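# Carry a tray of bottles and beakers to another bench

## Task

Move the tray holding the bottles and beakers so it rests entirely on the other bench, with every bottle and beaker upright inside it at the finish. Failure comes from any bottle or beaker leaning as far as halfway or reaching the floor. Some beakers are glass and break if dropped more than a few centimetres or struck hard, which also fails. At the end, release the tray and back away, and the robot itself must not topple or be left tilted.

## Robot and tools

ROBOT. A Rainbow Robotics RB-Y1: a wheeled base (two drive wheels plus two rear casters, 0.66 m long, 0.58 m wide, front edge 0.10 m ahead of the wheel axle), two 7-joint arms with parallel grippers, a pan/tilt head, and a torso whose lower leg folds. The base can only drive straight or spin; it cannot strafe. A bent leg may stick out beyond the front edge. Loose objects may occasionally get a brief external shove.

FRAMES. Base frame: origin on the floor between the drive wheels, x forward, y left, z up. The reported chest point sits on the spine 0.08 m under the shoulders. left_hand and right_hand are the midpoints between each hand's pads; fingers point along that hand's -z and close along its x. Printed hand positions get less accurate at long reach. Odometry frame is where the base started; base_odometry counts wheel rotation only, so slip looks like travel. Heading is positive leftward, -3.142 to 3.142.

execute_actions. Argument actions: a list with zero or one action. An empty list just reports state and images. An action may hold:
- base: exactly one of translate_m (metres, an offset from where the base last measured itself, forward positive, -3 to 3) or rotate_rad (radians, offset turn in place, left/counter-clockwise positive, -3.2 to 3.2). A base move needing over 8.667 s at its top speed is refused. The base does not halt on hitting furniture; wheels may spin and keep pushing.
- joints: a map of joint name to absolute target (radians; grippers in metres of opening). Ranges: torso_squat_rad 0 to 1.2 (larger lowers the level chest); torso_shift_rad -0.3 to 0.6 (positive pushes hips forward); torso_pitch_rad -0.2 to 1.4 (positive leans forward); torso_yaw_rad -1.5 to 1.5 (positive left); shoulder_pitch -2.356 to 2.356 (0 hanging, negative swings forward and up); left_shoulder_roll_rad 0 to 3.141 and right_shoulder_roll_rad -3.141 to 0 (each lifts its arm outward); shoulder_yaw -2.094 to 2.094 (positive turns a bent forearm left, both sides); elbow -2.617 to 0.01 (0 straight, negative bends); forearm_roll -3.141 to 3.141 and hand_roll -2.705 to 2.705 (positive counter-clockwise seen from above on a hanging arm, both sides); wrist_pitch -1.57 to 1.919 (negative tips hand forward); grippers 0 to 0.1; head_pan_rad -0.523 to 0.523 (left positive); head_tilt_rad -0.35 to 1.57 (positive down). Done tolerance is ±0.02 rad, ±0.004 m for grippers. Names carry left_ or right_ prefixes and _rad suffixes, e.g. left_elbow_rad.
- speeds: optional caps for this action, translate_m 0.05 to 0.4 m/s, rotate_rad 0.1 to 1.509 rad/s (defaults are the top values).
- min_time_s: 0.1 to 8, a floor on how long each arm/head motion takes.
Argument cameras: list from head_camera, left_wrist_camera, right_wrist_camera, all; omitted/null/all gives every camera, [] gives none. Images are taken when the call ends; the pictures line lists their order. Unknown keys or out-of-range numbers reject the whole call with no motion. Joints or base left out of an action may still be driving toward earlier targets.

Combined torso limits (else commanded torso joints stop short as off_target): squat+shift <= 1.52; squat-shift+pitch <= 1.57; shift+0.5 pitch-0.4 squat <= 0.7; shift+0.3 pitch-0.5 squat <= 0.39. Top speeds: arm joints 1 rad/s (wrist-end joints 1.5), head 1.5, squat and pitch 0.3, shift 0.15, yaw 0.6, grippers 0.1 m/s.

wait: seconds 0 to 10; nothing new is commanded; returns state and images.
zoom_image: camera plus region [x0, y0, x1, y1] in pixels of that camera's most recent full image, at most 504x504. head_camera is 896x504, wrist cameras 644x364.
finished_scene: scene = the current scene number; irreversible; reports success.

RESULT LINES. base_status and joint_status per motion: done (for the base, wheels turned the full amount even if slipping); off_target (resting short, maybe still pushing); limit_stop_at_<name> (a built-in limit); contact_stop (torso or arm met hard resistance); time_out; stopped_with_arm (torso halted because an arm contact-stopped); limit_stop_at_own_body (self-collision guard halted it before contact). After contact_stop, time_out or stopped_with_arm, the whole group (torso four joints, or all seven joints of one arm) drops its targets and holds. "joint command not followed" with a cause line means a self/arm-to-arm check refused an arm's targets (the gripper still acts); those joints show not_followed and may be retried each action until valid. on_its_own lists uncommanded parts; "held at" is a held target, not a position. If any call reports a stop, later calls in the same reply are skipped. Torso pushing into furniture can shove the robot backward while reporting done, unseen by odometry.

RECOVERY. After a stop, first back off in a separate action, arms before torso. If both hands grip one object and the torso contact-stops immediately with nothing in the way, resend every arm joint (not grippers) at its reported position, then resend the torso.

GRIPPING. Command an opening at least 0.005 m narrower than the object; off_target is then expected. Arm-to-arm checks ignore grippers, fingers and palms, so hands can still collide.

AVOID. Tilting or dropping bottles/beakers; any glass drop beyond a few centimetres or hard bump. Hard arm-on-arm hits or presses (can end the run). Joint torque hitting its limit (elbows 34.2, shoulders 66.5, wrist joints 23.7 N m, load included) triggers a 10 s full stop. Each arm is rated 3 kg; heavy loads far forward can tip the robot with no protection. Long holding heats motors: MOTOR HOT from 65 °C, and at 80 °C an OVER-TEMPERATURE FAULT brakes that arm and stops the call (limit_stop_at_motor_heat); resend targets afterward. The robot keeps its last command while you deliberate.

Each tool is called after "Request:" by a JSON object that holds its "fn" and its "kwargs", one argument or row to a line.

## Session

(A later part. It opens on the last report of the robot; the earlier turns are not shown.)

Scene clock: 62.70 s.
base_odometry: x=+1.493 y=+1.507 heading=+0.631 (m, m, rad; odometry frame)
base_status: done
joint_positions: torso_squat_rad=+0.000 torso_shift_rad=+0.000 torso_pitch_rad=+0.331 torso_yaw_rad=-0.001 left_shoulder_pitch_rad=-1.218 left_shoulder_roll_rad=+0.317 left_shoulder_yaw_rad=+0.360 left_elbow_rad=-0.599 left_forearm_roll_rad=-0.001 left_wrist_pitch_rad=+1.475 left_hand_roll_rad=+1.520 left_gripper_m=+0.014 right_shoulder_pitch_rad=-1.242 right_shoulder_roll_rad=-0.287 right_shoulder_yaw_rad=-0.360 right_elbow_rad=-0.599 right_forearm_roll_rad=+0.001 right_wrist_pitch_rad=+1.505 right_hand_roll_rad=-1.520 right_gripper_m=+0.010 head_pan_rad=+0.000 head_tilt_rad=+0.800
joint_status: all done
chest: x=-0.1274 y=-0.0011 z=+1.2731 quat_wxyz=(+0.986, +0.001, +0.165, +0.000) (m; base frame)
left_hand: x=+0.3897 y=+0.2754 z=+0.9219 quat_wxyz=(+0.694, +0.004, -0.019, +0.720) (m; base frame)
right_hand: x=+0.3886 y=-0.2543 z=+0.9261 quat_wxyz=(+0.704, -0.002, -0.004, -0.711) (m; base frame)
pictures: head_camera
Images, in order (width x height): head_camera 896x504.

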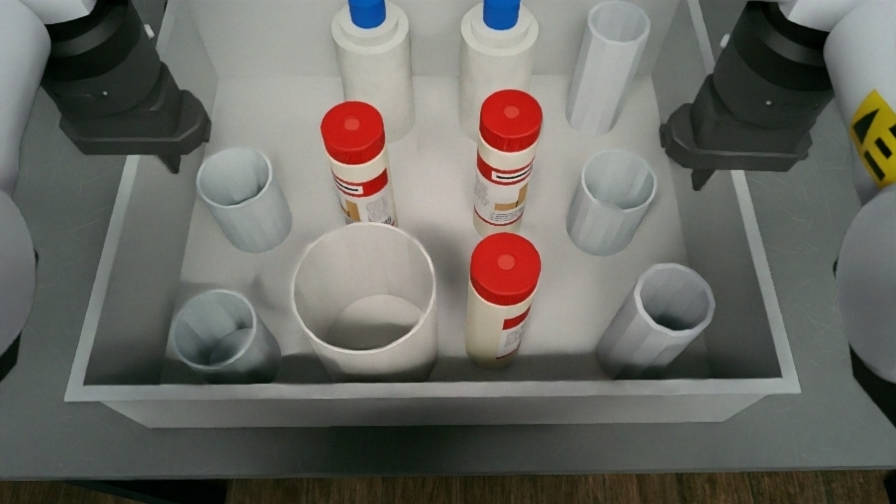

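Request:
{"fn": "execute_actions", "kwargs": {
  "actions": [
    {"base":{"translate_m":0.04},"speeds":{"translate_m":0.08},"joints":{"torso_pitch_rad":0.4,"left_wrist_pitch_rad":1.405,"right_wrist_pitch_rad":1.435},"min_time_s":1.5}
  ],
  "cameras": []
}}

Request:
{"fn": "execute_actions", "kwargs": {
  "actions": [
    {"joints":{"torso_pitch_rad":0.43,"left_wrist_pitch_rad":1.375,"right_wrist_pitch_rad":1.405},"min_time_s":1}
  ],
  "cameras": []
}}

Request:
{"fn": "execute_actions", "kwargs": {
  "actions": [
    {"joints":{"torso_pitch_rad":0.455,"left_wrist_pitch_rad":1.36,"right_wrist_pitch_rad":1.39},"min_time_s":1}
  ],
  "cameras": ["head_camera"]
}}

Scene clock: 64.80 s.
base_odometry: x=+1.526 y=+1.530 heading=+0.631 (m, m, rad; odometry frame)
base_status: done
joint_positions: torso_squat_rad=+0.000 torso_shift_rad=+0.000 torso_pitch_rad=+0.401 torso_yaw_rad=-0.001 left_shoulder_pitch_rad=-1.219 left_shoulder_roll_rad=+0.316 left_shoulder_yaw_rad=+0.360 left_elbow_rad=-0.599 left_forearm_roll_rad=+0.000 left_wrist_pitch_rad=+1.405 left_hand_roll_rad=+1.520 left_gripper_m=+0.014 right_shoulder_pitch_rad=-1.242 right_shoulder_roll_rad=-0.286 right_shoulder_yaw_rad=-0.360 right_elbow_rad=-0.599 right_forearm_roll_rad=+0.001 right_wrist_pitch_rad=+1.435 right_hand_roll_rad=-1.520 right_gripper_m=+0.010 head_pan_rad=+0.000 head_tilt_rad=+0.800
joint_status: all done
chest: x=-0.1072 y=-0.0011 z=+1.2653 quat_wxyz=(+0.980, +0.001, +0.199, +0.000) (m; base frame)
left_hand: x=+0.4002 y=+0.2762 z=+0.8787 quat_wxyz=(+0.695, +0.006, -0.021, +0.719) (m; base frame)
right_hand: x=+0.3993 y=-0.2544 z=+0.8825 quat_wxyz=(+0.704, -0.003, -0.005, -0.710) (m; base frame)
pictures: none
No camera images: the call's "cameras" was empty. Leave "cameras" out to get every camera's image.

Scene clock: 66.07 s.
base_odometry: x=+1.526 y=+1.530 heading=+0.631 (m, m, rad; odometry frame)
base_status: not commanded
joint_positions: torso_squat_rad=+0.001 torso_shift_rad=-0.001 torso_pitch_rad=+0.429 torso_yaw_rad=-0.001 left_shoulder_pitch_rad=-1.221 left_shoulder_roll_rad=+0.317 left_shoulder_yaw_rad=+0.360 left_elbow_rad=-0.600 left_forearm_roll_rad=+0.000 left_wrist_pitch_rad=+1.376 left_hand_roll_rad=+1.520 left_gripper_m=+0.014 right_shoulder_pitch_rad=-1.244 right_shoulder_roll_rad=-0.286 right_shoulder_yaw_rad=-0.360 right_elbow_rad=-0.600 right_forearm_roll_rad=+0.000 right_wrist_pitch_rad=+1.405 right_hand_roll_rad=-1.520 right_gripper_m=+0.010 head_pan_rad=+0.000 head_tilt_rad=+0.800
joint_status: all done
chest: x=-0.0998 y=-0.0011 z=+1.2618 quat_wxyz=(+0.977, +0.001, +0.213, +0.000) (m; base frame)
left_hand: x=+0.4046 y=+0.2765 z=+0.8623 quat_wxyz=(+0.696, +0.005, -0.023, +0.718) (m; base frame)
right_hand: x=+0.4038 y=-0.2545 z=+0.8660 quat_wxyz=(+0.705, -0.002, -0.007, -0.710) (m; base frame)
pictures: none
No camera images: the call's "cameras" was empty. Leave "cameras" out to get every camera's image.

Scene clock: 67.37 s.
base_odometry: x=+1.526 y=+1.530 heading=+0.631 (m, m, rad; odometry frame)
base_status: not commanded
joint_positions: torso_squat_rad=+0.002 torso_shift_rad=-0.006 torso_pitch_rad=+0.436 torso_yaw_rad=-0.001 left_shoulder_pitch_rad=-1.225 left_shoulder_roll_rad=+0.318 left_shoulder_yaw_rad=+0.360 left_elbow_rad=-0.602 left_forearm_roll_rad=+0.000 left_wrist_pitch_rad=+1.361 left_hand_roll_rad=+1.520 left_gripper_m=+0.014 right_shoulder_pitch_rad=-1.247 right_shoulder_roll_rad=-0.287 right_shoulder_yaw_rad=-0.360 right_elbow_rad=-0.601 right_forearm_roll_rad=+0.000 right_wrist_pitch_rad=+1.391 right_hand_roll_rad=-1.520 right_gripper_m=+0.010 head_pan_rad=+0.000 head_tilt_rad=+0.800
joint_status: torso_pitch_rad contact_stop (moved +0.007 of +0.026); the others done
chest: x=-0.1014 y=-0.0011 z=+1.2609 quat_wxyz=(+0.976, +0.001, +0.216, +0.000) (m; base frame)
left_hand: x=+0.4060 y=+0.2765 z=+0.8604 quat_wxyz=(+0.696, +0.001, -0.028, +0.718) (m; base frame)
right_hand: x=+0.4049 y=-0.2545 z=+0.8637 quat_wxyz=(+0.705, +0.002, -0.012, -0.709) (m; base frame)
pictures: head_camera
Images, in order (width x height): head_camera 896x504.

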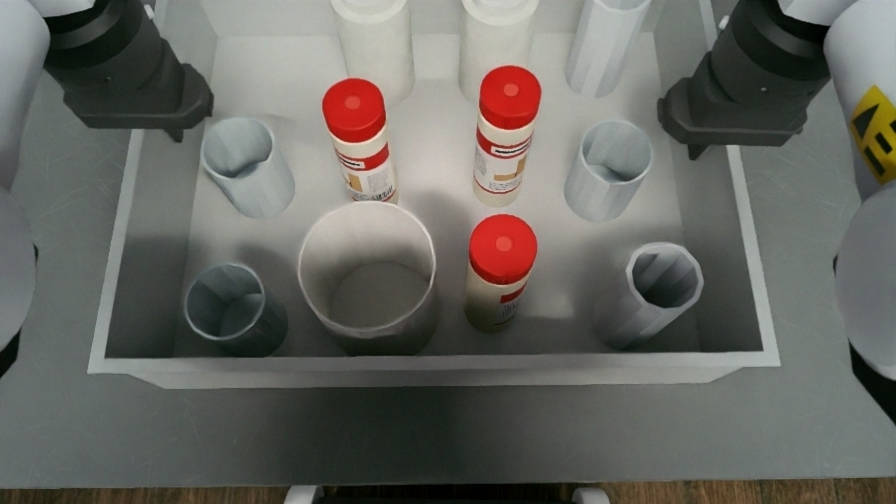

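Request:
{"fn": "execute_actions", "kwargs": {
  "actions": [
    {"joints":{"left_gripper_m":0.035,"right_gripper_m":0.035,"torso_pitch_rad":0.43,"left_wrist_pitch_rad":1.375,"right_wrist_pitch_rad":1.4}}
  ],
  "cameras": []
}}

Request:
{"fn": "execute_actions", "kwargs": {
  "actions": [
    {"joints":{"torso_pitch_rad":0.24,"left_wrist_pitch_rad":1.55,"right_wrist_pitch_rad":1.57,"head_tilt_rad":0.6},"min_time_s":1.5}
  ],
  "cameras": []
}}

Request:
{"fn": "execute_actions", "kwargs": {
  "actions": [
    {"base":{"translate_m":-0.65}}
  ],
  "cameras": ["head_camera"]
}}

Scene clock: 68.47 s.
base_odometry: x=+1.526 y=+1.530 heading=+0.631 (m, m, rad; odometry frame)
base_status: not commanded
joint_positions: torso_squat_rad=+0.002 torso_shift_rad=-0.005 torso_pitch_rad=+0.430 torso_yaw_rad=-0.001 left_shoulder_pitch_rad=-1.222 left_shoulder_roll_rad=+0.316 left_shoulder_yaw_rad=+0.360 left_elbow_rad=-0.600 left_forearm_roll_rad=+0.000 left_wrist_pitch_rad=+1.375 left_hand_roll_rad=+1.520 left_gripper_m=+0.035 right_shoulder_pitch_rad=-1.245 right_shoulder_roll_rad=-0.285 right_shoulder_yaw_rad=-0.360 right_elbow_rad=-0.600 right_forearm_roll_rad=+0.000 right_wrist_pitch_rad=+1.400 right_hand_roll_rad=-1.520 right_gripper_m=+0.035 head_pan_rad=+0.000 head_tilt_rad=+0.800
joint_status: all done
chest: x=-0.1024 y=-0.0011 z=+1.2618 quat_wxyz=(+0.977, +0.001, +0.213, +0.000) (m; base frame)
left_hand: x=+0.4024 y=+0.2757 z=+0.8625 quat_wxyz=(+0.696, +0.005, -0.024, +0.718) (m; base frame)
right_hand: x=+0.4030 y=-0.2536 z=+0.8665 quat_wxyz=(+0.705, +0.001, -0.009, -0.709) (m; base frame)
pictures: none
No camera images: the call's "cameras" was empty. Leave "cameras" out to get every camera's image.

Scene clock: 70.27 s.
base_odometry: x=+1.526 y=+1.530 heading=+0.631 (m, m, rad; odometry frame)
base_status: not commanded
joint_positions: torso_squat_rad=+0.002 torso_shift_rad=-0.005 torso_pitch_rad=+0.240 torso_yaw_rad=-0.001 left_shoulder_pitch_rad=-1.221 left_shoulder_roll_rad=+0.315 left_shoulder_yaw_rad=+0.360 left_elbow_rad=-0.600 left_forearm_roll_rad=+0.000 left_wrist_pitch_rad=+1.550 left_hand_roll_rad=+1.520 left_gripper_m=+0.035 right_shoulder_pitch_rad=-1.245 right_shoulder_roll_rad=-0.285 right_shoulder_yaw_rad=-0.360 right_elbow_rad=-0.600 right_forearm_roll_rad=+0.000 right_wrist_pitch_rad=+1.570 right_hand_roll_rad=-1.520 right_gripper_m=+0.035 head_pan_rad=+0.000 head_tilt_rad=+0.600
joint_status: all done
chest: x=-0.1577 y=-0.0011 z=+1.2811 quat_wxyz=(+0.993, +0.001, +0.120, +0.000) (m; base frame)
left_hand: x=+0.3734 y=+0.2722 z=+0.9786 quat_wxyz=(+0.694, -0.006, -0.023, +0.720) (m; base frame)
right_hand: x=+0.3744 y=-0.2514 z=+0.9834 quat_wxyz=(+0.704, +0.011, -0.013, -0.710) (m; base frame)
pictures: none
No camera images: the call's "cameras" was empty. Leave "cameras" out to get every camera's image.

Scene clock: 73.50 s.
base_odometry: x=+1.001 y=+1.147 heading=+0.632 (m, m, rad; odometry frame)
base_status: done
joint_positions: torso_squat_rad=+0.002 torso_shift_rad=-0.005 torso_pitch_rad=+0.240 torso_yaw_rad=-0.001 left_shoulder_pitch_rad=-1.221 left_shoulder_roll_rad=+0.315 left_shoulder_yaw_rad=+0.360 left_elbow_rad=-0.600 left_forearm_roll_rad=+0.000 left_wrist_pitch_rad=+1.550 left_hand_roll_rad=+1.520 left_gripper_m=+0.035 right_shoulder_pitch_rad=-1.245 right_shoulder_roll_rad=-0.285 right_shoulder_yaw_rad=-0.360 right_elbow_rad=-0.600 right_forearm_roll_rad=+0.000 right_wrist_pitch_rad=+1.570 right_hand_roll_rad=-1.520 right_gripper_m=+0.035 head_pan_rad=+0.000 head_tilt_rad=+0.600
joint_status: not commanded
chest: x=-0.1577 y=-0.0011 z=+1.2811 quat_wxyz=(+0.993, +0.001, +0.120, +0.000) (m; base frame)
left_hand: x=+0.3733 y=+0.2722 z=+0.9785 quat_wxyz=(+0.694, -0.006, -0.023, +0.720) (m; base frame)
right_hand: x=+0.3743 y=-0.2514 z=+0.9833 quat_wxyz=(+0.704, +0.011, -0.013, -0.710) (m; base frame)
pictures: head_camera
Images, in order (width x height): head_camera 896x504.

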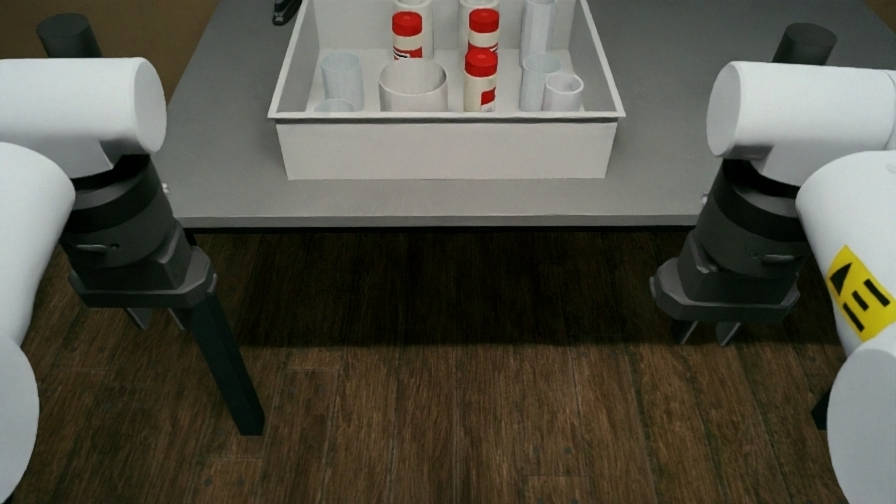

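Request:
{"fn": "finished_scene", "kwargs": {
  "scene": 2
}}

The scene is finished: the task was done.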